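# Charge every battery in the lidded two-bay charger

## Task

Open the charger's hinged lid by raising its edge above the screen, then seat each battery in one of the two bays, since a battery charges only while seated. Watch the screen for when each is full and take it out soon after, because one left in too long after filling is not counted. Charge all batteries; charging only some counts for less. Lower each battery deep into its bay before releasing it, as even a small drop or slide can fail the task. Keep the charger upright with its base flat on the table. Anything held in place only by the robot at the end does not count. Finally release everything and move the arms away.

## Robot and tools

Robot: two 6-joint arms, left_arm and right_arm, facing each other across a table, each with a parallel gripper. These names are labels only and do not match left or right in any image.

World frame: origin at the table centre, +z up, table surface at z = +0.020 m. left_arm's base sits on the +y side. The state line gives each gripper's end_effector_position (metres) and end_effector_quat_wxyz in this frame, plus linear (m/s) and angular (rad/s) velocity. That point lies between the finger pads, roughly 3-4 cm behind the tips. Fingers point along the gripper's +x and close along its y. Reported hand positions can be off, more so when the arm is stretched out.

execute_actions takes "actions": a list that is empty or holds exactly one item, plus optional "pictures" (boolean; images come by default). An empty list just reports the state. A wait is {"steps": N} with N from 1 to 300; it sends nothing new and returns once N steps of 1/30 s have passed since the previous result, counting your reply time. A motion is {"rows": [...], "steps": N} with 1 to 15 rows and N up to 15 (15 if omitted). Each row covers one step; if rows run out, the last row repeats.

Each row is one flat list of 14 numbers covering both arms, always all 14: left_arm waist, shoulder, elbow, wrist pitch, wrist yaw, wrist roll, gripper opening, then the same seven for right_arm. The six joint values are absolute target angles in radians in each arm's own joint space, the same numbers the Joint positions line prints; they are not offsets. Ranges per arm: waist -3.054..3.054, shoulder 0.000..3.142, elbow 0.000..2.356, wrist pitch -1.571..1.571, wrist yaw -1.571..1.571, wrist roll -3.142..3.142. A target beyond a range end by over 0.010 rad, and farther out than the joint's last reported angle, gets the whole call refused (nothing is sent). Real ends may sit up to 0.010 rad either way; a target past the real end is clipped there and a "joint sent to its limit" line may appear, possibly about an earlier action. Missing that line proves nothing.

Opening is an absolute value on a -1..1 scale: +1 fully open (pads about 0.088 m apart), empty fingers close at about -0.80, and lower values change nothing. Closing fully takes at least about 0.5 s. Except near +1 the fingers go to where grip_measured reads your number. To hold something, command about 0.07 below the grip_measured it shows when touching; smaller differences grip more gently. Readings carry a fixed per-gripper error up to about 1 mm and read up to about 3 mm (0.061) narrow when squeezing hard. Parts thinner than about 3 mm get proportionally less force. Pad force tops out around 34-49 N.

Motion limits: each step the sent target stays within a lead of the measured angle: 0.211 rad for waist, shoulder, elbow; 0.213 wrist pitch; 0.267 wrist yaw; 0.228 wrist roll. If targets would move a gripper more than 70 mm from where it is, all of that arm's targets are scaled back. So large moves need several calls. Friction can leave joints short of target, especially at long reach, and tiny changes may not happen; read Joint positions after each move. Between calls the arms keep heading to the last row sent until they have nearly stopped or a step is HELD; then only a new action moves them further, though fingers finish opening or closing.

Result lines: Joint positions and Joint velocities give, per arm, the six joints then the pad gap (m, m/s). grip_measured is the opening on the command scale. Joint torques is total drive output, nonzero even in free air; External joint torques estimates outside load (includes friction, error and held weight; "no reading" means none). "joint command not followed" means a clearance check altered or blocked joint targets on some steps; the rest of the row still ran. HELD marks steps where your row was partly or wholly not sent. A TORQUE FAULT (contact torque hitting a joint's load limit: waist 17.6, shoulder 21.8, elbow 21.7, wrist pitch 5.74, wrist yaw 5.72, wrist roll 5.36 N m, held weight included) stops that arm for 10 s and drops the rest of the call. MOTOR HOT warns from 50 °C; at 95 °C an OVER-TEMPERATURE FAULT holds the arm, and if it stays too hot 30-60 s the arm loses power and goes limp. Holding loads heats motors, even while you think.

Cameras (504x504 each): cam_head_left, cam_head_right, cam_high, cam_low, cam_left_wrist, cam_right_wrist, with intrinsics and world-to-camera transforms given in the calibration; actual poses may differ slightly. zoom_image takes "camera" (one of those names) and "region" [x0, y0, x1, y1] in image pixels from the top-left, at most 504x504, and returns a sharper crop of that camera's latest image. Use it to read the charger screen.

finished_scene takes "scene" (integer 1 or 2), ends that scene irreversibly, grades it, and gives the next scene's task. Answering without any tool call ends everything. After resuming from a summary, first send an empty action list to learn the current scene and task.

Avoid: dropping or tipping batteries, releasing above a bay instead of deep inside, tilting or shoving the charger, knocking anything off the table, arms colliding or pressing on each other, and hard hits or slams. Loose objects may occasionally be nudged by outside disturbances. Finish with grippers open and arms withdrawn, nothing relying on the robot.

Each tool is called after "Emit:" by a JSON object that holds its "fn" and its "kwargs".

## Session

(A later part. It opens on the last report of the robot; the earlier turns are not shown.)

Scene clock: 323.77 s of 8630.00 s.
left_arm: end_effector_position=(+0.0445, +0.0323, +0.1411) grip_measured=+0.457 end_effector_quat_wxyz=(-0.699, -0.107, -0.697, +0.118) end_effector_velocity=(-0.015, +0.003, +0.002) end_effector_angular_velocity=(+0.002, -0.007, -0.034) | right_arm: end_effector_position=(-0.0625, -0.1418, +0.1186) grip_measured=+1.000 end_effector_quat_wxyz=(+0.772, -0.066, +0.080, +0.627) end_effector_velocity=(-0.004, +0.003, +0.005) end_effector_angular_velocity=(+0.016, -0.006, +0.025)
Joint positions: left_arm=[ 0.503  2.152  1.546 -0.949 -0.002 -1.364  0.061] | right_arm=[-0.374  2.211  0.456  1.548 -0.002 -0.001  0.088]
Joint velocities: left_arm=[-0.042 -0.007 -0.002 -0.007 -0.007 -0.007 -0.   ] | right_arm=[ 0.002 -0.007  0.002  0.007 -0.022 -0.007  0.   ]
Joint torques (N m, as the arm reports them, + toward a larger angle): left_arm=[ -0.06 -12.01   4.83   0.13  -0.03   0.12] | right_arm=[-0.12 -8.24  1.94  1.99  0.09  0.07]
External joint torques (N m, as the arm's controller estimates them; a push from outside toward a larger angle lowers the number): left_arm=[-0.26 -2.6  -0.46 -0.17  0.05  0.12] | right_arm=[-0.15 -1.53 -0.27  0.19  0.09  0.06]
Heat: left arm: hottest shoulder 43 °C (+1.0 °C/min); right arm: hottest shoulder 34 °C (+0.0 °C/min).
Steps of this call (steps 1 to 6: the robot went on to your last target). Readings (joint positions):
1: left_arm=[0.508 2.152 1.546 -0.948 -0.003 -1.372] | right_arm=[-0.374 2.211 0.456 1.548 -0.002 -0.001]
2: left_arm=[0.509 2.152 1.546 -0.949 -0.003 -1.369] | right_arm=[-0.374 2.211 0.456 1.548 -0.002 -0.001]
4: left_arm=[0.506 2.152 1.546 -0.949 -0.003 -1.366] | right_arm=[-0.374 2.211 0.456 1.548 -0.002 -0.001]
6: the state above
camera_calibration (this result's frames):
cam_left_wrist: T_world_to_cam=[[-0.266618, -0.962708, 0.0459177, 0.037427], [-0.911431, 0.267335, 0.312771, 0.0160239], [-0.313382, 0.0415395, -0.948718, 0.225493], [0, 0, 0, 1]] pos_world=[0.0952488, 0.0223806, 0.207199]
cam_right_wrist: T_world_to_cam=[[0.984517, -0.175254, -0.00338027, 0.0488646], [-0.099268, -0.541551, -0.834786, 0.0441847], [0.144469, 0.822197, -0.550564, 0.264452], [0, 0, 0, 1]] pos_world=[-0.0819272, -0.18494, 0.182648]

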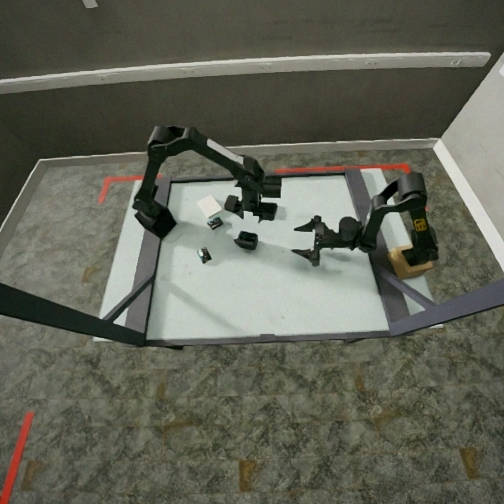

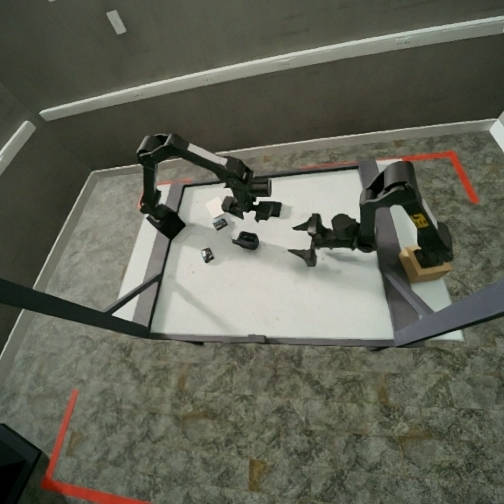

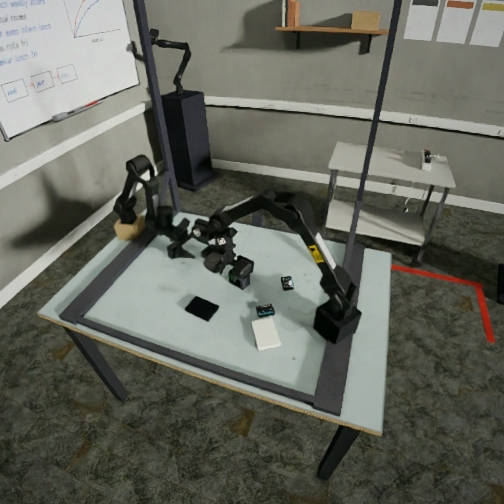

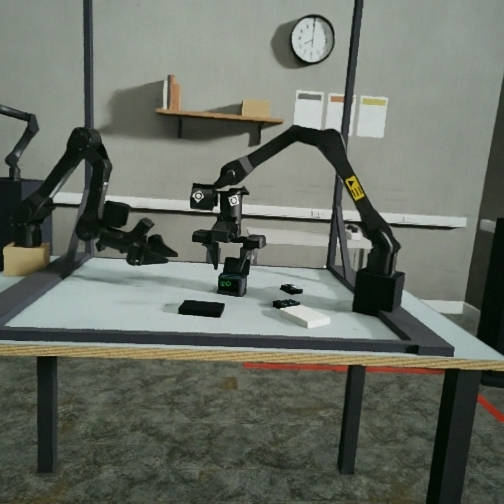

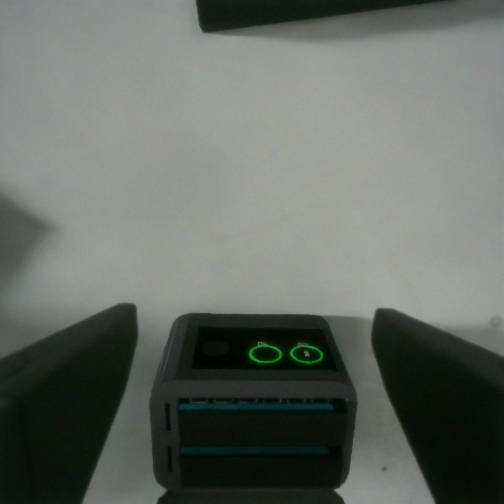

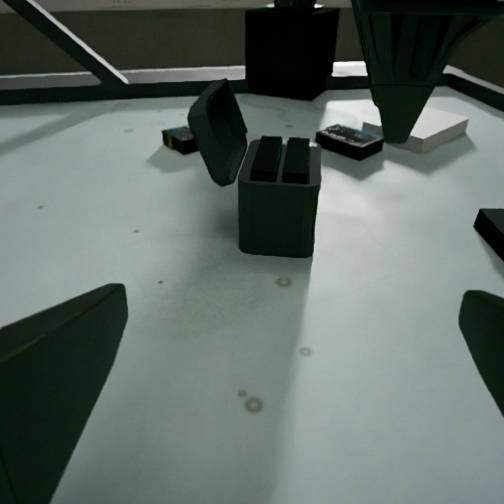

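Emit:
{"fn": "execute_actions", "kwargs": {"actions": [{"rows":[[0.5,2.08,1.51,-0.94,0,-2.26,0.6,-0.375,2.2,0.45,1.55,0,0,1],[0.5,2.04,1.46,-0.92,0,-2.26,0.6,-0.375,2.2,0.45,1.55,0,0,1],[0.5,2.0,1.41,-0.9,0,-2.26,0.6,-0.375,2.2,0.45,1.55,0,0,1],[0.5,1.96,1.35,-0.88,0,-2.26,0.6,-0.375,2.2,0.45,1.55,0,0,1],[0.5,1.92,1.29,-0.86,0,-2.26,0.6,-0.375,2.2,0.45,1.55,0,0,1],[0.5,1.88,1.23,-0.84,0,-2.26,0.6,-0.375,2.2,0.45,1.55,0,0,1],[0.5,1.84,1.17,-0.82,0,-2.26,0.6,-0.375,2.2,0.45,1.55,0,0,1],[0.5,1.8,1.11,-0.8,0,-2.26,0.6,-0.375,2.2,0.45,1.55,0,0,1],[0.5,1.76,1.05,-0.78,0,-2.26,0.6,-0.375,2.2,0.45,1.55,0,0,1],[0.5,1.72,0.99,-0.76,0,-2.26,0.6,-0.375,2.2,0.45,1.55,0,0,1],[0.5,1.69,0.93,-0.74,0,-2.26,0.6,-0.375,2.2,0.45,1.55,0,0,1],[0.5,1.67,0.88,-0.72,0,-2.26,0.6,-0.375,2.2,0.45,1.55,0,0,1],[0.5,1.66,0.83,-0.7,0,-2.26,0.6,-0.375,2.2,0.45,1.55,0,0,1],[0.5,1.655,0.79,-0.68,0,-2.26,0.6,-0.375,2.2,0.45,1.55,0,0,1],[0.5,1.655,0.763,-0.662,0,-2.26,0.6,-0.375,2.2,0.45,1.55,0,0,1]],"steps":15}], "pictures": false}}

Emit:
{"fn": "execute_actions", "kwargs": {"actions": [{"steps":12}]}}

Scene clock: 332.03 s of 8630.00 s.
left_arm: end_effector_position=(+0.0591, +0.1633, +0.1365) grip_measured=+0.597 end_effector_quat_wxyz=(-0.677, +0.199, -0.688, -0.169) end_effector_velocity=(+0.038, +0.336, -0.208) end_effector_angular_velocity=(+0.527, -0.046, +0.498) | right_arm: end_effector_position=(-0.0625, -0.1418, +0.1186) grip_measured=+1.000 end_effector_quat_wxyz=(+0.772, -0.066, +0.080, +0.627) end_effector_velocity=(-0.002, +0.000, +0.002) end_effector_angular_velocity=(+0.007, -0.004, +0.021)
Joint positions: left_arm=[ 0.501  1.687  0.874 -0.714 -0.002 -2.212  0.068] | right_arm=[-0.374  2.211  0.456  1.548 -0.002 -0.001  0.088]
Joint velocities: left_arm=[-0.007 -0.325 -1.331  0.476 -0.007 -0.505  0.   ] | right_arm=[-0.002 -0.002 -0.002  0.007 -0.022 -0.007  0.   ]
Joint torques (N m, as the arm reports them, + toward a larger angle): left_arm=[-0.22 -7.15  3.46  0.49  0.03 -0.06] | right_arm=[-0.11 -8.25  1.94  1.99  0.09  0.07]
External joint torques (N m, as the arm's controller estimates them; a push from outside toward a larger angle lowers the number): left_arm=[-0.19 -2.02 -1.7  -0.07  0.07 -0.05] | right_arm=[-0.11 -1.64 -0.21  0.21  0.09  0.06]
Heat: left arm: hottest shoulder 45 °C (+3.0 °C/min); right arm: hottest shoulder 34 °C (+0.0 °C/min).
Steps of this call (steps 1 to 30: the robot went on to your last target; steps 31 to 233: nothing new was sent; steps 234 to 248: all 15 steps of this action). Readings (joint positions):
234: left_arm=[0.501 2.145 1.542 -0.945 -0.002 -1.405] | right_arm=[-0.374 2.211 0.456 1.548 -0.002 -0.001]
235: left_arm=[0.501 2.131 1.526 -0.936 -0.002 -1.474] | right_arm=[-0.374 2.211 0.456 1.548 -0.002 -0.001]
237: left_arm=[0.501 2.075 1.459 -0.915 -0.002 -1.603] | right_arm=[-0.374 2.211 0.456 1.548 -0.002 -0.001]
241: left_arm=[0.501 1.907 1.259 -0.845 -0.002 -1.862] | right_arm=[-0.374 2.211 0.456 1.548 -0.002 -0.001]
248: the state above

Scene clock: 332.43 s of 8630.00 s.
left_arm: end_effector_position=(+0.0619, +0.1880, +0.1196) grip_measured=+0.597 end_effector_quat_wxyz=(-0.678, +0.202, -0.679, -0.195) end_effector_velocity=(+0.004, +0.009, -0.004) end_effector_angular_velocity=(+0.024, -0.025, +0.005) | right_arm: end_effector_position=(-0.0625, -0.1418, +0.1186) grip_measured=+1.000 end_effector_quat_wxyz=(+0.772, -0.066, +0.080, +0.627) end_effector_velocity=(+0.002, -0.002, -0.003) end_effector_angular_velocity=(-0.014, -0.006, -0.008)
Joint positions: left_arm=[ 0.501  1.666  0.77  -0.664 -0.002 -2.256  0.068] | right_arm=[-0.374  2.211  0.456  1.548 -0.002 -0.001  0.088]
Joint velocities: left_arm=[-0.002 -0.002 -0.022 -0.007 -0.022 -0.007 -0.   ] | right_arm=[-0.002  0.002 -0.002 -0.007  0.007 -0.007  0.   ]
Joint torques (N m, as the arm reports them, + toward a larger angle): left_arm=[-0.03 -7.34  2.94  0.24  0.01 -0.05] | right_arm=[-0.11 -8.24  1.93  1.99  0.09  0.07]
External joint torques (N m, as the arm's controller estimates them; a push from outside toward a larger angle lowers the number): left_arm=[-0.06 -2.19 -1.53 -0.01  0.06 -0.05] | right_arm=[-0.1  -1.66 -0.2   0.23  0.09  0.06]
Heat: left arm: hottest shoulder 45 °C (+3.0 °C/min); right arm: hottest shoulder 34 °C (+0.0 °C/min).
Steps of this call (steps 1 to 12: the robot went on to your last target). Readings (joint positions):
1: left_arm=[0.501 1.680 0.836 -0.700 -0.002 -2.226] | right_arm=[-0.374 2.211 0.456 1.548 -0.002 -0.001]
2: left_arm=[0.501 1.679 0.809 -0.693 -0.002 -2.236] | right_arm=[-0.374 2.211 0.456 1.548 -0.002 -0.001]
4: left_arm=[0.501 1.679 0.779 -0.680 -0.002 -2.247] | right_arm=[-0.374 2.211 0.456 1.548 -0.002 -0.001]
8: left_arm=[0.501 1.669 0.771 -0.665 -0.002 -2.254] | right_arm=[-0.374 2.211 0.456 1.548 -0.002 -0.001]
12: the state above
camera_calibration (this result's frames):
cam_left_wrist: T_world_to_cam=[[0.581033, -0.812926, 0.0393984, 0.113085], [-0.777418, -0.540025, 0.322482, 0.139389], [-0.240878, -0.218002, -0.945755, 0.248033], [0, 0, 0, 1]] pos_world=[0.102403, 0.221274, 0.185172]
cam_right_wrist: T_world_to_cam=[[0.984517, -0.175254, -0.00338027, 0.0488646], [-0.099268, -0.541551, -0.834786, 0.0441847], [0.144469, 0.822197, -0.550564, 0.264452], [0, 0, 0, 1]] pos_world=[-0.0819272, -0.18494, 0.182648]

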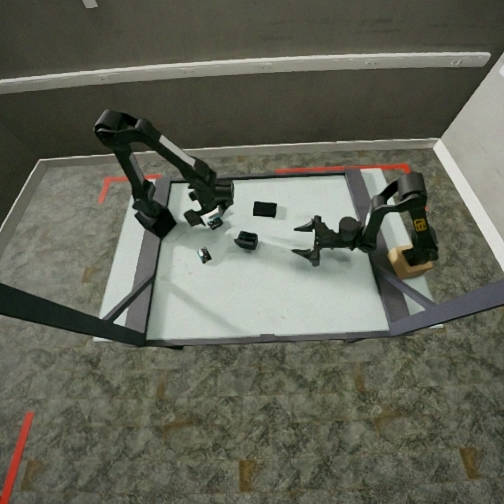

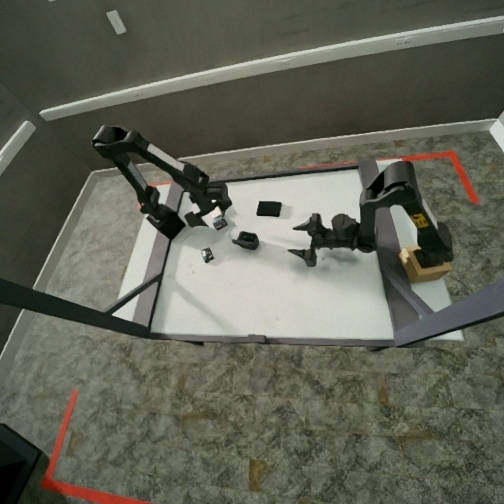

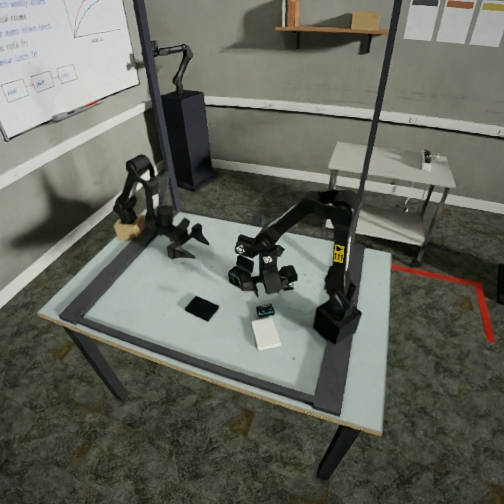

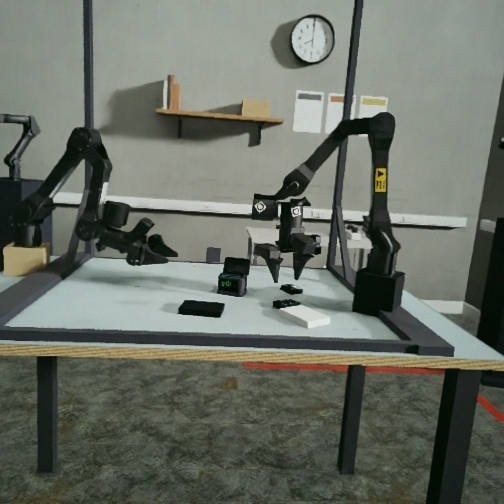

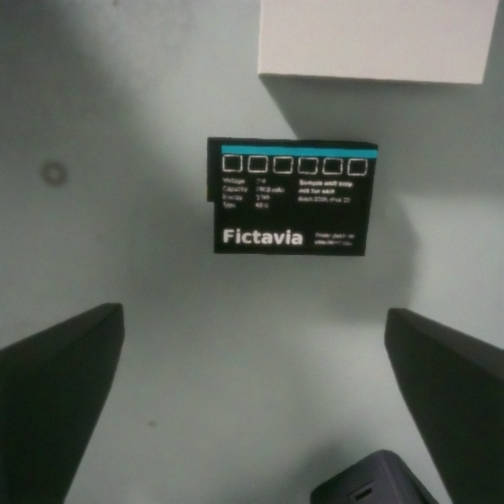

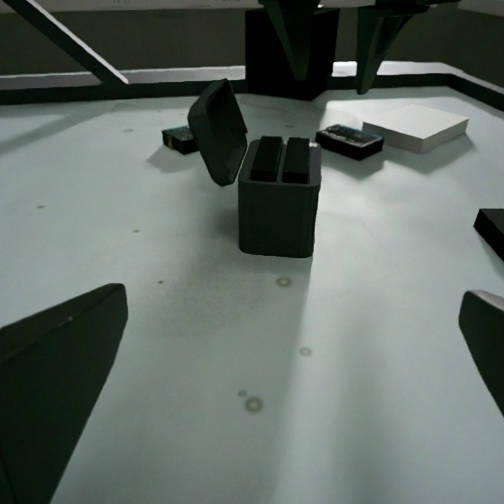

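Emit:
{"fn": "execute_actions", "kwargs": {"actions": [{"rows":[[0.53,1.67,0.755,-0.65,0,-2.2,0.6,-0.375,2.2,0.45,1.55,0,0,1],[0.56,1.68,0.74,-0.63,0,-2.17,0.6,-0.375,2.2,0.45,1.55,0,0,1],[0.59,1.69,0.73,-0.61,0,-2.14,0.6,-0.375,2.2,0.45,1.55,0,0,1],[0.615,1.7,0.72,-0.59,0,-2.11,0.6,-0.375,2.2,0.45,1.55,0,0,1],[0.633,1.71,0.705,-0.57,0,-2.09,0.6,-0.375,2.2,0.45,1.55,0,0,1],[0.633,1.72,0.688,-0.538,0,-2.09,0.6,-0.375,2.2,0.45,1.55,0,0,1]],"steps":15}]}}

Scene clock: 337.57 s of 8630.00 s.
left_arm: end_effector_position=(+0.0931, +0.1947, +0.0950) grip_measured=+0.597 end_effector_quat_wxyz=(-0.681, +0.191, -0.683, -0.184) end_effector_velocity=(+0.002, +0.003, -0.001) end_effector_angular_velocity=(+0.012, -0.007, -0.019) | right_arm: end_effector_position=(-0.0625, -0.1418, +0.1186) grip_measured=+1.000 end_effector_quat_wxyz=(+0.772, -0.066, +0.080, +0.627) end_effector_velocity=(-0.002, +0.002, +0.003) end_effector_angular_velocity=(+0.011, -0.008, +0.011)
Joint positions: left_arm=[ 0.629  1.711  0.692 -0.541 -0.001 -2.095  0.068] | right_arm=[-0.374  2.211  0.456  1.548 -0.002 -0.001  0.088]
Joint velocities: left_arm=[ 0.002  0.002 -0.002 -0.007 -0.007  0.022 -0.   ] | right_arm=[ 0.002 -0.002  0.002  0.007 -0.007 -0.007  0.   ]
Joint torques (N m, as the arm reports them, + toward a larger angle): left_arm=[ 0.37 -5.09  2.67  0.2  -0.03  0.12] | right_arm=[-0.12 -8.23  1.94  1.99  0.09  0.07]
External joint torques (N m, as the arm's controller estimates them; a push from outside toward a larger angle lowers the number): left_arm=[ 0.36 -0.08 -1.22 -0.03  0.02  0.12] | right_arm=[-0.17 -1.62 -0.23  0.21  0.1   0.06]
Heat: left arm: hottest shoulder 44 °C (+3.0 °C/min); right arm: hottest shoulder 34 °C (+0.0 °C/min).
Steps of this call (steps 1 to 30: the robot went on to your last target; steps 31 to 139: nothing new was sent; steps 140 to 154: all 15 steps of this action). Readings (joint positions):
140: left_arm=[0.503 1.666 0.767 -0.661 -0.001 -2.249] | right_arm=[-0.374 2.211 0.456 1.548 -0.002 -0.001]
141: left_arm=[0.511 1.666 0.763 -0.653 0.001 -2.229] | right_arm=[-0.374 2.211 0.456 1.548 -0.002 -0.001]
143: left_arm=[0.550 1.671 0.749 -0.627 0.001 -2.179] | right_arm=[-0.374 2.211 0.456 1.548 -0.002 -0.001]
147: left_arm=[0.621 1.701 0.708 -0.565 -0.001 -2.113] | right_arm=[-0.374 2.211 0.456 1.548 -0.002 -0.001]
154: the state above
camera_calibration (this result's frames):
cam_left_wrist: T_world_to_cam=[[0.553398, -0.831932, 0.0404908, 0.107541], [-0.795276, -0.513314, 0.32256, 0.171624], [-0.247564, -0.210705, -0.945682, 0.232872], [0, 0, 0, 1]] pos_world=[0.134626, 0.226631, 0.16051]
cam_right_wrist: T_world_to_cam=[[0.984517, -0.175254, -0.00338027, 0.0488646], [-0.099268, -0.541551, -0.834786, 0.0441847], [0.144469, 0.822197, -0.550564, 0.264452], [0, 0, 0, 1]] pos_world=[-0.0819272, -0.18494, 0.182648]

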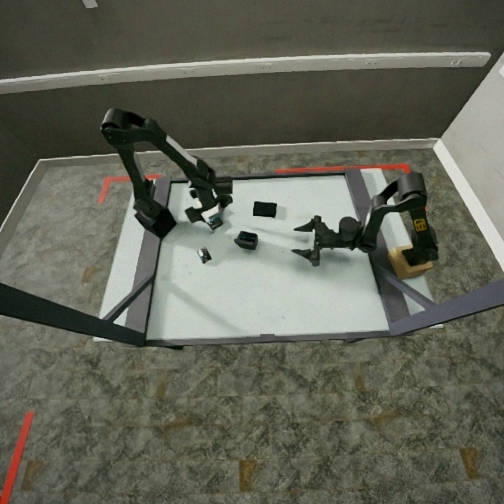

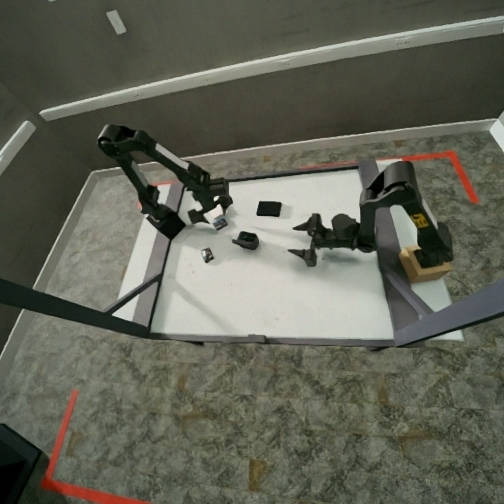

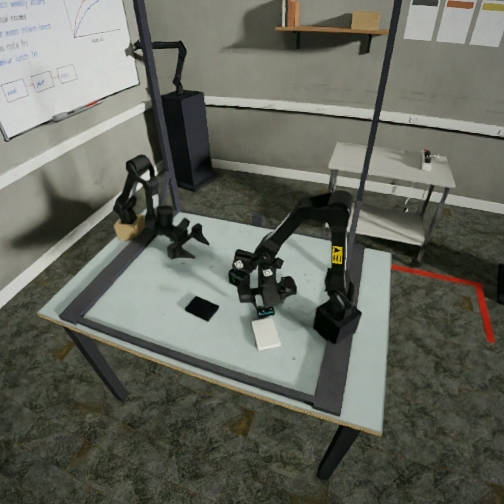

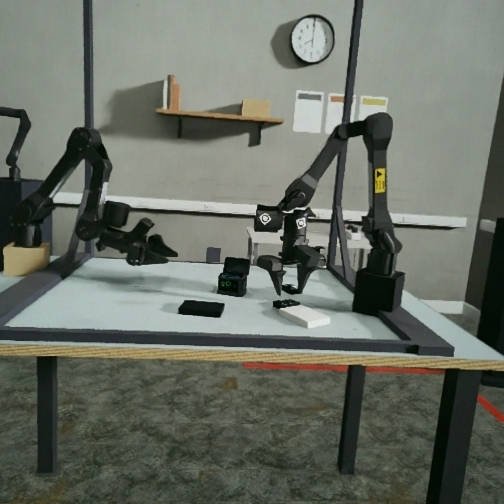

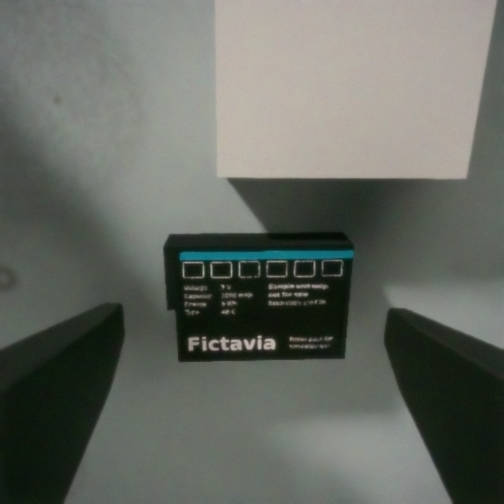

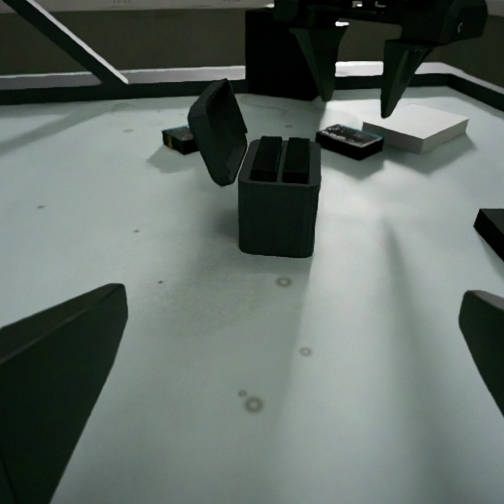

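Emit:
{"fn": "execute_actions", "kwargs": {"actions": [{"rows":[[0.646,1.735,0.685,-0.52,0,-2.09,0.6,-0.375,2.2,0.45,1.55,0,0,1],[0.646,1.748,0.68,-0.503,0,-2.09,0.6,-0.375,2.2,0.45,1.55,0,0,1],[0.646,1.761,0.675,-0.486,0,-2.09,0.6,-0.375,2.2,0.45,1.55,0,0,1],[0.646,1.774,0.67,-0.469,0,-2.09,0.6,-0.375,2.2,0.45,1.55,0,0,1],[0.646,1.787,0.665,-0.452,0,-2.09,0.6,-0.375,2.2,0.45,1.55,0,0,1],[0.646,1.8,0.66,-0.435,0,-2.09,0.6,-0.375,2.2,0.45,1.55,0,0,1],[0.646,1.813,0.655,-0.415,0,-2.09,0.6,-0.375,2.2,0.45,1.55,0,0,1],[0.646,1.825,0.65,-0.395,0,-2.09,0.6,-0.375,2.2,0.45,1.55,0,0,1]],"steps":15}]}}

Scene clock: 341.43 s of 8630.00 s.
left_arm: end_effector_position=(+0.0964, +0.1947, +0.0663) grip_measured=+0.597 end_effector_quat_wxyz=(-0.680, +0.196, -0.681, -0.188) end_effector_velocity=(-0.000, -0.007, -0.001) end_effector_angular_velocity=(-0.032, -0.008, +0.000) | right_arm: end_effector_position=(-0.0625, -0.1418, +0.1186) grip_measured=+1.000 end_effector_quat_wxyz=(+0.772, -0.066, +0.080, +0.627) end_effector_velocity=(+0.002, -0.000, +0.004) end_effector_angular_velocity=(+0.013, +0.003, -0.011)
Joint positions: left_arm=[ 0.643  1.814  0.654 -0.399 -0.001 -2.093  0.068] | right_arm=[-0.374  2.211  0.456  1.548 -0.002 -0.001  0.088]
Joint velocities: left_arm=[-0.007  0.002 -0.002  0.037 -0.007 -0.007  0.   ] | right_arm=[-0.002 -0.007 -0.002  0.007  0.007  0.007  0.   ]
Joint torques (N m, as the arm reports them, + toward a larger angle): left_arm=[ 0.35 -5.18  2.06  0.24 -0.02  0.15] | right_arm=[-0.11 -8.24  1.94  1.99  0.09  0.07]
External joint torques (N m, as the arm's controller estimates them; a push from outside toward a larger angle lowers the number): left_arm=[ 0.36  0.02 -1.3   0.05  0.03  0.15] | right_arm=[-0.09 -1.55 -0.24  0.19  0.09  0.06]
Heat: left arm: hottest shoulder 43 °C (+2.0 °C/min); right arm: hottest shoulder 34 °C (+0.0 °C/min).
Steps of this call (steps 1 to 15: the robot went on to your last target; steps 16 to 101: nothing new was sent; steps 102 to 116: all 15 steps of this action). Readings (joint positions):
102: left_arm=[0.631 1.713 0.692 -0.537 -0.001 -2.093] | right_arm=[-0.374 2.211 0.456 1.548 -0.002 -0.001]
103: left_arm=[0.634 1.717 0.691 -0.528 -0.001 -2.093] | right_arm=[-0.374 2.211 0.456 1.548 -0.002 -0.001]
105: left_arm=[0.640 1.735 0.687 -0.502 -0.001 -2.093] | right_arm=[-0.374 2.211 0.456 1.548 -0.002 -0.001]
109: left_arm=[0.643 1.785 0.667 -0.441 -0.001 -2.093] | right_arm=[-0.374 2.211 0.456 1.548 -0.002 -0.001]
116: the state above
camera_calibration (this result's frames):
cam_left_wrist: T_world_to_cam=[[0.563511, -0.8251, 0.0408195, 0.104568], [-0.788959, -0.522861, 0.322737, 0.18473], [-0.244948, -0.214071, -0.945608, 0.206962], [0, 0, 0, 1]] pos_world=[0.137514, 0.227172, 0.131817]
cam_right_wrist: T_world_to_cam=[[0.984517, -0.175254, -0.00338027, 0.0488646], [-0.099268, -0.541551, -0.834786, 0.0441847], [0.144469, 0.822197, -0.550564, 0.264452], [0, 0, 0, 1]] pos_world=[-0.0819272, -0.18494, 0.182648]

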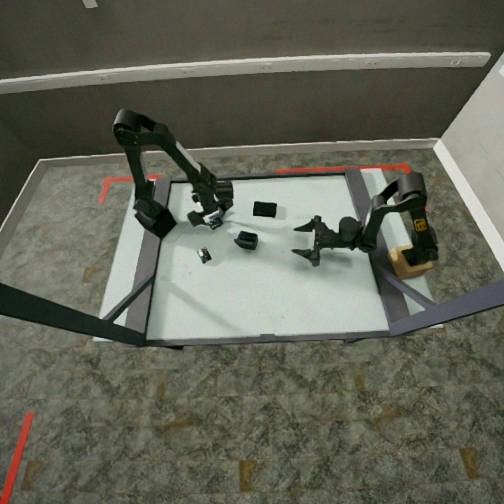

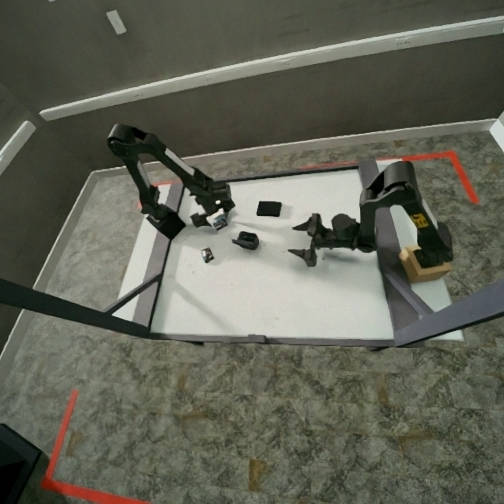

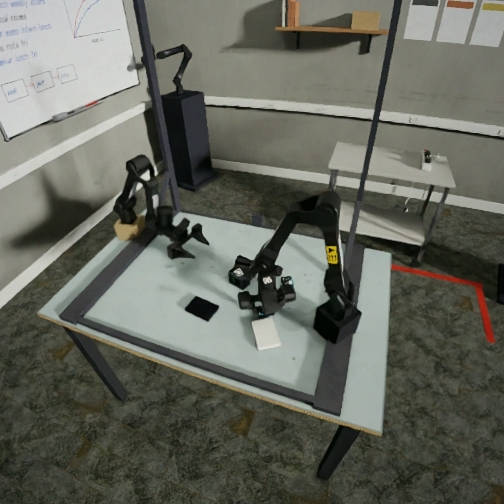

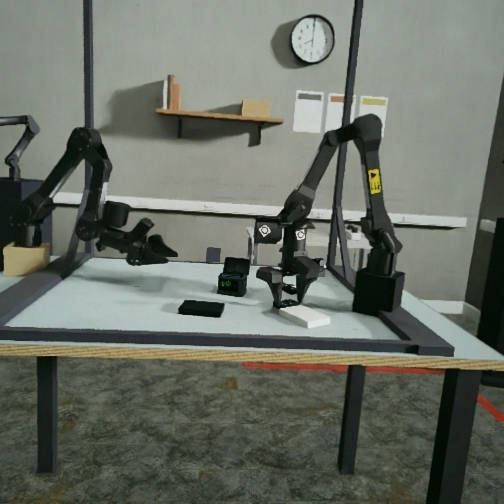

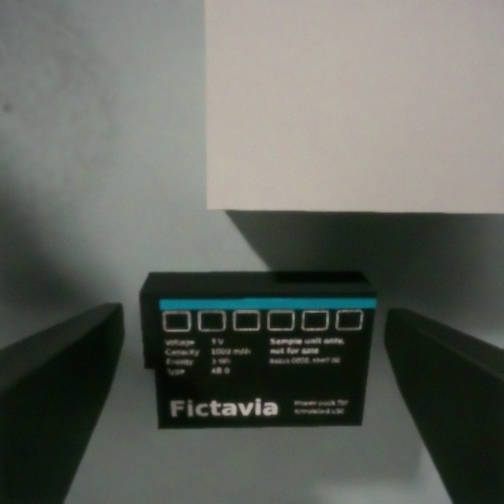

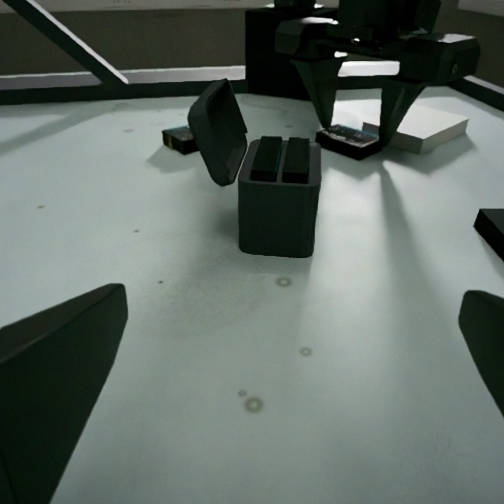

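Emit:
{"fn": "execute_actions", "kwargs": {"actions": [{"rows":[[0.65,1.835,0.647,-0.382,0,-2.095,0.55,-0.375,2.2,0.45,1.55,0,0,1],[0.65,1.835,0.647,-0.382,0,-2.095,0.55,-0.375,2.2,0.45,1.55,0,0,1],[0.65,1.835,0.647,-0.382,0,-2.095,0.55,-0.375,2.2,0.45,1.55,0,0,1],[0.65,1.835,0.647,-0.382,0,-2.095,0.5,-0.375,2.2,0.45,1.55,0,0,1],[0.65,1.835,0.647,-0.382,0,-2.095,0.45,-0.375,2.2,0.45,1.55,0,0,1],[0.65,1.835,0.647,-0.382,0,-2.095,0.41,-0.375,2.2,0.45,1.55,0,0,1],[0.65,1.835,0.647,-0.382,0,-2.095,0.37,-0.375,2.2,0.45,1.55,0,0,1],[0.65,1.835,0.647,-0.382,0,-2.095,0.33,-0.375,2.2,0.45,1.55,0,0,1],[0.65,1.835,0.647,-0.382,0,-2.095,0.29,-0.375,2.2,0.45,1.55,0,0,1],[0.65,1.835,0.647,-0.382,0,-2.095,0.245,-0.375,2.2,0.45,1.55,0,0,1]],"steps":13}], "pictures": false}}

Emit:
{"fn": "execute_actions", "kwargs": {"actions": [{"rows":[[0.65,1.8,0.66,-0.41,0,-2.095,0.245,-0.375,2.2,0.45,1.55,0,0,1],[0.65,1.78,0.67,-0.44,0,-2.095,0.245,-0.375,2.2,0.45,1.55,0,0,1],[0.65,1.76,0.685,-0.48,0,-2.095,0.245,-0.375,2.2,0.45,1.55,0,0,1],[0.65,1.74,0.7,-0.52,0,-2.095,0.245,-0.375,2.2,0.45,1.55,0,0,1],[0.65,1.72,0.715,-0.555,0,-2.095,0.245,-0.375,2.2,0.45,1.55,0,0,1],[0.63,1.7,0.73,-0.59,0,-2.0,0.245,-0.375,2.2,0.45,1.55,0,0,1],[0.6,1.68,0.745,-0.625,0,0,0.245,-0.375,2.2,0.45,1.55,0,0,1],[0.56,1.655,0.765,-0.66,0,0,0.245,-0.375,2.2,0.45,1.55,0,0,1],[0.52,1.655,0.765,-0.66,0,0,0.245,-0.375,2.2,0.45,1.55,0,0,1],[0.48,1.655,0.765,-0.66,0,0,0.245,-0.375,2.2,0.45,1.55,0,0,1],[0.44,1.655,0.765,-0.66,0,0,0.245,-0.375,2.2,0.45,1.55,0,0,1],[0.4,1.655,0.765,-0.66,0,0,0.245,-0.375,2.2,0.45,1.55,0,0,1],[0.36,1.655,0.765,-0.66,0,0,0.245,-0.375,2.2,0.45,1.55,0,0,1],[0.32,1.655,0.765,-0.66,0,0,0.245,-0.375,2.2,0.45,1.55,0,0,1],[0.28,1.655,0.765,-0.66,0,0,0.245,-0.375,2.2,0.45,1.55,0,0,1]],"steps":15}], "pictures": false}}

Emit:
{"fn": "execute_actions", "kwargs": {"actions": [{"rows":[[0.23,1.655,0.765,-0.66,0,0,0.245,-0.375,2.2,0.45,1.55,0,0,1],[0.18,1.655,0.765,-0.66,0,0,0.245,-0.375,2.2,0.45,1.55,0,0,1],[0.13,1.655,0.765,-0.66,0,0,0.245,-0.375,2.2,0.45,1.55,0,0,1],[0.08,1.655,0.765,-0.66,0,0,0.245,-0.375,2.2,0.45,1.55,0,0,1],[0.03,1.655,0.765,-0.66,0,0,0.245,-0.375,2.2,0.45,1.55,0,0,1],[-0.02,1.655,0.765,-0.66,0,0,0.245,-0.375,2.2,0.45,1.55,0,0,1],[-0.07,1.68,0.8,-0.67,0,0,0.245,-0.375,2.2,0.45,1.55,0,0,1],[-0.12,1.71,0.84,-0.68,0,0,0.245,-0.375,2.2,0.45,1.55,0,0,1],[-0.17,1.74,0.88,-0.69,0,0,0.245,-0.375,2.2,0.45,1.55,0,0,1],[-0.22,1.77,0.92,-0.7,0,0,0.245,-0.375,2.2,0.45,1.55,0,0,1],[-0.27,1.8,0.96,-0.71,0,0,0.245,-0.375,2.2,0.45,1.55,0,0,1],[-0.31,1.83,1.0,-0.72,0,0,0.245,-0.375,2.2,0.45,1.55,0,0,1],[-0.35,1.86,1.04,-0.73,0,0,0.245,-0.375,2.2,0.45,1.55,0,0,1],[-0.38,1.89,1.08,-0.73,0,0,0.245,-0.375,2.2,0.45,1.55,0,0,1],[-0.4,1.92,1.11,-0.73,0,0,0.245,-0.375,2.2,0.45,1.55,0,0,1]],"steps":15}], "pictures": false}}

Emit:
{"fn": "execute_actions", "kwargs": {"actions": [{"rows":[[-0.4,1.95,1.14,-0.73,0,0,0.245,-0.375,2.2,0.45,1.55,0,0,1],[-0.4,1.98,1.165,-0.72,0,0,0.245,-0.375,2.2,0.45,1.55,0,0,1],[-0.4,2.01,1.185,-0.72,0,0,0.245,-0.375,2.2,0.45,1.55,0,0,1],[-0.4,2.04,1.19,-0.71,0,0,0.245,-0.375,2.2,0.45,1.55,0,0,1]],"steps":14}], "pictures": false}}

Emit:
{"fn": "execute_actions", "kwargs": {"actions": [{"rows":[[-0.4,2.045,1.173,-0.695,0,0,0.245,-0.375,2.2,0.45,1.55,0,0,1],[-0.4,2.055,1.166,-0.68,0,0,0.245,-0.375,2.2,0.45,1.55,0,0,1],[-0.4,2.065,1.159,-0.665,0,0,0.245,-0.375,2.2,0.45,1.55,0,0,1],[-0.4,2.075,1.152,-0.65,0,0,0.245,-0.375,2.2,0.45,1.55,0,0,1],[-0.4,2.085,1.145,-0.635,0,0,0.245,-0.375,2.2,0.45,1.55,0,0,1],[-0.4,2.093,1.138,-0.62,0,0,0.245,-0.375,2.2,0.45,1.55,0,0,1],[-0.4,2.101,1.132,-0.605,0,0,0.245,-0.375,2.2,0.45,1.55,0,0,1],[-0.4,2.108,1.126,-0.592,0,0,0.245,-0.375,2.2,0.45,1.55,0,0,1],[-0.4,2.115,1.12,-0.58,0,0,0.245,-0.375,2.2,0.45,1.55,0,0,1]],"steps":15}]}}

Scene clock: 358.90 s of 8630.00 s.
left_arm: end_effector_position=(+0.0974, +0.1946, +0.0635) grip_measured=+0.317 end_effector_quat_wxyz=(-0.679, +0.197, -0.681, -0.189) end_effector_velocity=(+0.001, -0.001, +0.000) end_effector_angular_velocity=(-0.007, -0.007, +0.005) | right_arm: end_effector_position=(-0.0625, -0.1418, +0.1186) grip_measured=+1.000 end_effector_quat_wxyz=(+0.772, -0.066, +0.080, +0.627) end_effector_velocity=(+0.002, -0.001, -0.001) end_effector_angular_velocity=(-0.009, -0.007, -0.008)
Joint positions: left_arm=[ 0.647  1.825  0.651 -0.385 -0.001 -2.093  0.055] | right_arm=[-0.374  2.211  0.456  1.548 -0.002 -0.001  0.088]
Joint velocities: left_arm=[-0.002 -0.002 -0.002  0.007 -0.007 -0.007 -0.   ] | right_arm=[-0.002 -0.002 -0.002 -0.007  0.007 -0.007  0.   ]
Joint torques (N m, as the arm reports them, + toward a larger angle): left_arm=[ 0.43 -5.09  2.06  0.29 -0.02  0.  ] | right_arm=[-0.11 -8.24  1.94  1.99  0.09  0.07]
External joint torques (N m, as the arm's controller estimates them; a push from outside toward a larger angle lowers the number): left_arm=[ 0.41  0.23 -1.43  0.01  0.03  0.  ] | right_arm=[-0.11 -1.6  -0.22  0.2   0.09  0.06]
Heat: left arm: hottest shoulder 39 °C (-5.0 °C/min); right arm: hottest shoulder 34 °C (+0.0 °C/min).
Steps of this call (steps 1 to 15: the robot went on to your last target; steps 16 to 511: nothing new was sent; steps 512 to 524: all 13 steps of this action). Readings (joint positions):
512: left_arm=[0.643 1.816 0.654 -0.395 -0.001 -2.093] | right_arm=[-0.374 2.211 0.456 1.548 -0.002 -0.001]
513: left_arm=[0.644 1.819 0.653 -0.390 -0.001 -2.093] | right_arm=[-0.374 2.211 0.456 1.548 -0.002 -0.001]
515: left_arm=[0.646 1.823 0.653 -0.387 -0.001 -2.093] | right_arm=[-0.374 2.211 0.456 1.548 -0.002 -0.001]
519: left_arm=[0.647 1.825 0.651 -0.385 -0.001 -2.093] | right_arm=[-0.374 2.211 0.456 1.548 -0.002 -0.001]
524: the state above

Scene clock: 359.40 s of 8630.00 s.
left_arm: end_effector_position=(+0.0325, +0.1931, +0.1184) grip_measured=+0.318 end_effector_quat_wxyz=(-0.699, -0.102, -0.698, +0.113) end_effector_velocity=(-0.276, +0.096, +0.001) end_effector_angular_velocity=(+0.123, -0.084, -3.101) | right_arm: end_effector_position=(-0.0625, -0.1418, +0.1186) grip_measured=+1.000 end_effector_quat_wxyz=(+0.772, -0.066, +0.080, +0.627) end_effector_velocity=(-0.000, -0.000, +0.001) end_effector_angular_velocity=(-0.004, -0.005, +0.006)
Joint positions: left_arm=[ 0.38   1.665  0.763 -0.652 -0.003 -1.502  0.055] | right_arm=[-0.374  2.211  0.456  1.548 -0.002 -0.001  0.088]
Joint velocities: left_arm=[-1.189 -0.002  0.002 -0.139 -0.022  1.912 -0.   ] | right_arm=[-0.002 -0.007 -0.002 -0.007 -0.007 -0.007  0.   ]
Joint torques (N m, as the arm reports them, + toward a larger angle): left_arm=[-0.17 -7.3   3.89  0.11  0.01  0.2 ] | right_arm=[-0.11 -8.24  1.93  1.99  0.09  0.07]
External joint torques (N m, as the arm's controller estimates them; a push from outside toward a larger angle lowers the number): left_arm=[-0.23 -2.06 -0.44 -0.18  0.08  0.2 ] | right_arm=[-0.12 -1.62 -0.2   0.21  0.09  0.06]
Heat: left arm: hottest shoulder 39 °C (-5.1 °C/min); right arm: hottest shoulder 34 °C (+0.0 °C/min).
Steps of this call (steps 1 to 15: all 15 steps of this action). Readings (joint positions):
1: left_arm=[0.647 1.824 0.652 -0.386 -0.001 -2.093] | right_arm=[-0.374 2.211 0.456 1.548 -0.002 -0.001]
2: left_arm=[0.647 1.820 0.654 -0.397 -0.001 -2.093] | right_arm=[-0.374 2.211 0.456 1.548 -0.002 -0.001]
4: left_arm=[0.647 1.800 0.665 -0.451 -0.001 -2.093] | right_arm=[-0.374 2.211 0.456 1.548 -0.002 -0.001]
8: left_arm=[0.627 1.725 0.715 -0.576 -0.003 -1.956] | right_arm=[-0.374 2.211 0.456 1.548 -0.002 -0.001]
15: the state above

Scene clock: 359.90 s of 8630.00 s.
left_arm: end_effector_position=(-0.1579, +0.2499, +0.1277) grip_measured=+0.318 end_effector_quat_wxyz=(+0.391, +0.577, +0.388, -0.603) end_effector_velocity=(-0.436, +0.101, -0.002) end_effector_angular_velocity=(-0.140, +0.133, -2.999) | right_arm: end_effector_position=(-0.0625, -0.1418, +0.1186) grip_measured=+1.000 end_effector_quat_wxyz=(+0.772, -0.066, +0.080, +0.627) end_effector_velocity=(+0.002, -0.001, +0.001) end_effector_angular_velocity=(-0.004, -0.005, +0.001)
Joint positions: left_arm=[-0.317  1.837  1.018 -0.716 -0.002 -0.53   0.055] | right_arm=[-0.374  2.211  0.456  1.548 -0.002 -0.001  0.088]
Joint velocities: left_arm=[-1.087  0.833  1.092 -0.066  0.037  1.912 -0.   ] | right_arm=[-0.007 -0.007 -0.002 -0.007 -0.007 -0.007  0.   ]
Joint torques (N m, as the arm reports them, + toward a larger angle): left_arm=[ 0.53 -6.31  4.14  0.03 -0.05  0.16] | right_arm=[-0.1  -8.25  1.93  1.99  0.09  0.07]
External joint torques (N m, as the arm's controller estimates them; a push from outside toward a larger angle lowers the number): left_arm=[-0.14  0.03  0.   -0.16  0.07  0.17] | right_arm=[-0.12 -1.58 -0.24  0.2   0.1   0.06]
Heat: left arm: hottest shoulder 39 °C (-5.0 °C/min); right arm: hottest shoulder 34 °C (+0.0 °C/min).
Steps of this call (steps 1 to 15: all 15 steps of this action). Readings (joint positions):
1: left_arm=[0.340 1.665 0.763 -0.656 -0.003 -1.437] | right_arm=[-0.374 2.211 0.456 1.548 -0.002 -0.001]
2: left_arm=[0.297 1.665 0.763 -0.657 -0.003 -1.373] | right_arm=[-0.374 2.211 0.456 1.548 -0.002 -0.001]
4: left_arm=[0.204 1.665 0.763 -0.657 -0.003 -1.243] | right_arm=[-0.374 2.211 0.456 1.548 -0.002 -0.001]
8: left_arm=[0.006 1.672 0.778 -0.671 -0.003 -0.984] | right_arm=[-0.374 2.211 0.456 1.548 -0.002 -0.001]
15: the state above

Scene clock: 360.37 s of 8630.00 s.
left_arm: end_effector_position=(-0.2043, +0.2515, +0.1032) grip_measured=+0.318 end_effector_quat_wxyz=(+0.197, +0.675, +0.197, -0.683) end_effector_velocity=(-0.014, -0.007, +0.010) end_effector_angular_velocity=(-0.017, +0.039, -0.083) | right_arm: end_effector_position=(-0.0625, -0.1418, +0.1186) grip_measured=+1.000 end_effector_quat_wxyz=(+0.772, -0.066, +0.080, +0.627) end_effector_velocity=(-0.000, -0.001, -0.004) end_effector_angular_velocity=(-0.023, -0.001, +0.006)
Joint positions: left_arm=[-0.399  2.029  1.181 -0.711  0.003 -0.01   0.055] | right_arm=[-0.374  2.211  0.456  1.548 -0.002 -0.001  0.088]
Joint velocities: left_arm=[-0.002 -0.002  0.046 -0.007  0.007  0.081 -0.   ] | right_arm=[-0.002 -0.002 -0.002 -0.022 -0.007 -0.007  0.   ]
Joint torques (N m, as the arm reports them, + toward a larger angle): left_arm=[-0.13 -8.01  4.41  0.23 -0.1   0.18] | right_arm=[-0.11 -8.25  1.94  1.99  0.09  0.07]
External joint torques (N m, as the arm's controller estimates them; a push from outside toward a larger angle lowers the number): left_arm=[-0.12 -0.1  -0.16 -0.08 -0.1   0.18] | right_arm=[-0.1  -1.69 -0.18  0.24  0.09  0.06]
Heat: left arm: hottest shoulder 39 °C (-5.1 °C/min); right arm: hottest shoulder 34 °C (+0.0 °C/min).
Steps of this call (steps 1 to 14: all 14 steps of this action). Readings (joint positions):
1: left_arm=[-0.350 1.865 1.054 -0.718 0.001 -0.465] | right_arm=[-0.374 2.211 0.456 1.548 -0.002 -0.001]
2: left_arm=[-0.373 1.894 1.087 -0.719 0.003 -0.400] | right_arm=[-0.374 2.211 0.456 1.548 -0.002 -0.001]
4: left_arm=[-0.395 1.951 1.141 -0.717 0.003 -0.270] | right_arm=[-0.374 2.211 0.456 1.548 -0.002 -0.001]
8: left_arm=[-0.399 2.018 1.174 -0.711 0.003 -0.069] | right_arm=[-0.374 2.211 0.456 1.548 -0.002 -0.001]
14: the state above

Scene clock: 360.87 s of 8630.00 s.
left_arm: end_effector_position=(-0.2013, +0.2533, +0.0681) grip_measured=+0.318 end_effector_quat_wxyz=(+0.195, +0.676, +0.195, -0.683) end_effector_velocity=(-0.020, -0.013, +0.002) end_effector_angular_velocity=(-0.067, +0.094, -0.010) | right_arm: end_effector_position=(-0.0625, -0.1418, +0.1186) grip_measured=+1.000 end_effector_quat_wxyz=(+0.772, -0.066, +0.080, +0.627) end_effector_velocity=(-0.003, -0.001, -0.003) end_effector_angular_velocity=(-0.010, +0.014, +0.018)
Joint positions: left_arm=[-0.399  2.104  1.125 -0.582  0.003 -0.004  0.055] | right_arm=[-0.374  2.211  0.456  1.548 -0.002 -0.001  0.088]
Joint velocities: left_arm=[-0.002 -0.007 -0.002  0.11  -0.007  0.007 -0.   ] | right_arm=[-0.002  0.002 -0.002 -0.007 -0.022  0.007  0.   ]
Joint torques (N m, as the arm reports them, + toward a larger angle): left_arm=[-0.16 -7.95  2.81  0.07 -0.15  0.17] | right_arm=[-0.12 -8.24  1.93  1.99  0.08  0.07]
External joint torques (N m, as the arm's controller estimates them; a push from outside toward a larger angle lowers the number): left_arm=[-0.15  0.03 -1.36 -0.16 -0.15  0.17] | right_arm=[-0.14 -1.66 -0.2   0.22  0.09  0.06]
Heat: left arm: hottest shoulder 39 °C (-5.0 °C/min); right arm: hottest shoulder 34 °C (+0.0 °C/min).
Steps of this call (steps 1 to 15: all 15 steps of this action). Readings (joint positions):
1: left_arm=[-0.399 2.029 1.181 -0.708 0.003 -0.008] | right_arm=[-0.374 2.211 0.456 1.548 -0.002 -0.001]
2: left_arm=[-0.399 2.031 1.180 -0.702 0.003 -0.007] | right_arm=[-0.374 2.211 0.456 1.548 -0.002 -0.001]
4: left_arm=[-0.399 2.039 1.174 -0.679 0.003 -0.005] | right_arm=[-0.374 2.211 0.456 1.548 -0.002 -0.001]
8: left_arm=[-0.399 2.074 1.148 -0.627 0.003 -0.004] | right_arm=[-0.374 2.211 0.456 1.548 -0.002 -0.001]
15: the state above
camera_calibration (this result's frames):
cam_left_wrist: T_world_to_cam=[[-0.571821, 0.819684, 0.0337483, -0.324111], [0.786031, 0.535637, 0.308622, 0.0298203], [0.234895, 0.203004, -0.950586, 0.139566], [0, 0, 0, 1]] pos_world=[-0.241557, 0.221364, 0.134405]
cam_right_wrist: T_world_to_cam=[[0.984517, -0.175254, -0.00338027, 0.0488646], [-0.099268, -0.541551, -0.834786, 0.0441847], [0.144469, 0.822197, -0.550564, 0.264452], [0, 0, 0, 1]] pos_world=[-0.0819272, -0.18494, 0.182648]

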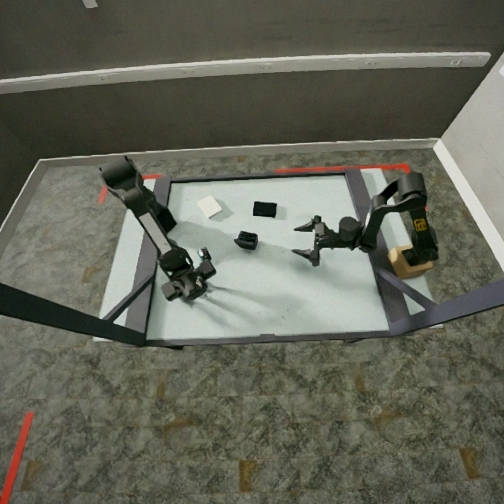

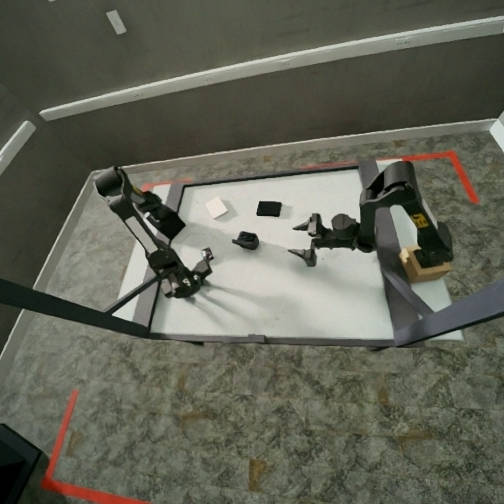

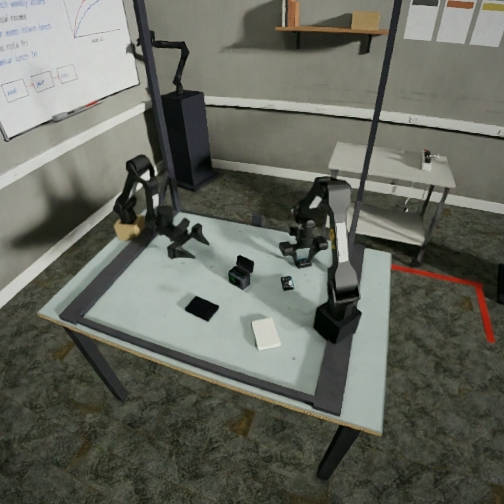

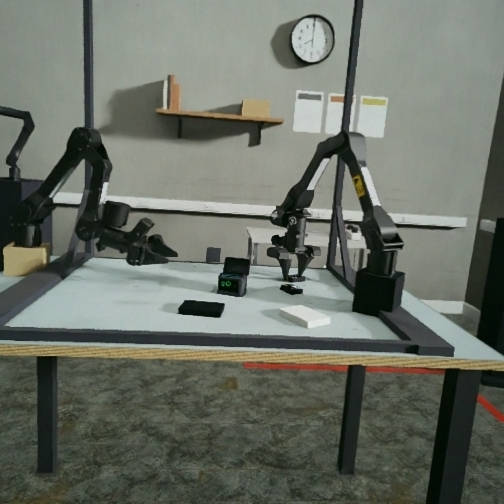

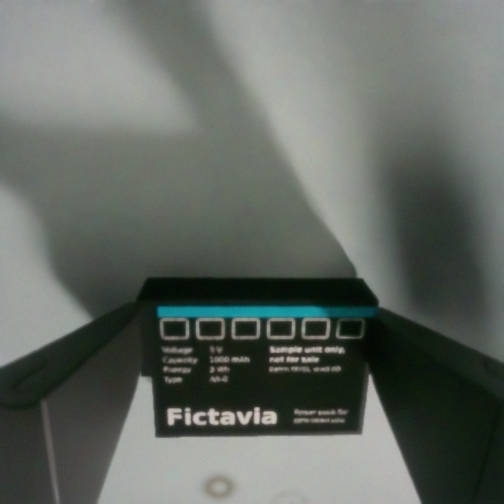

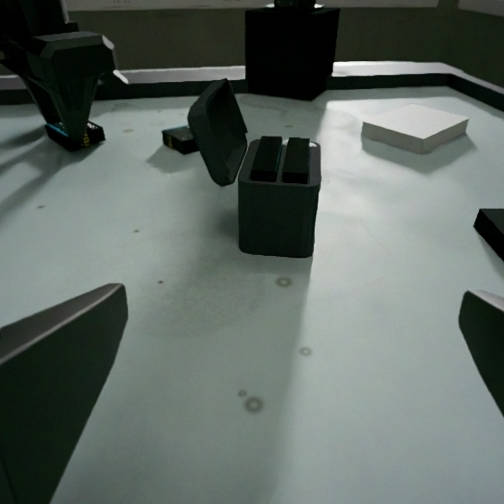

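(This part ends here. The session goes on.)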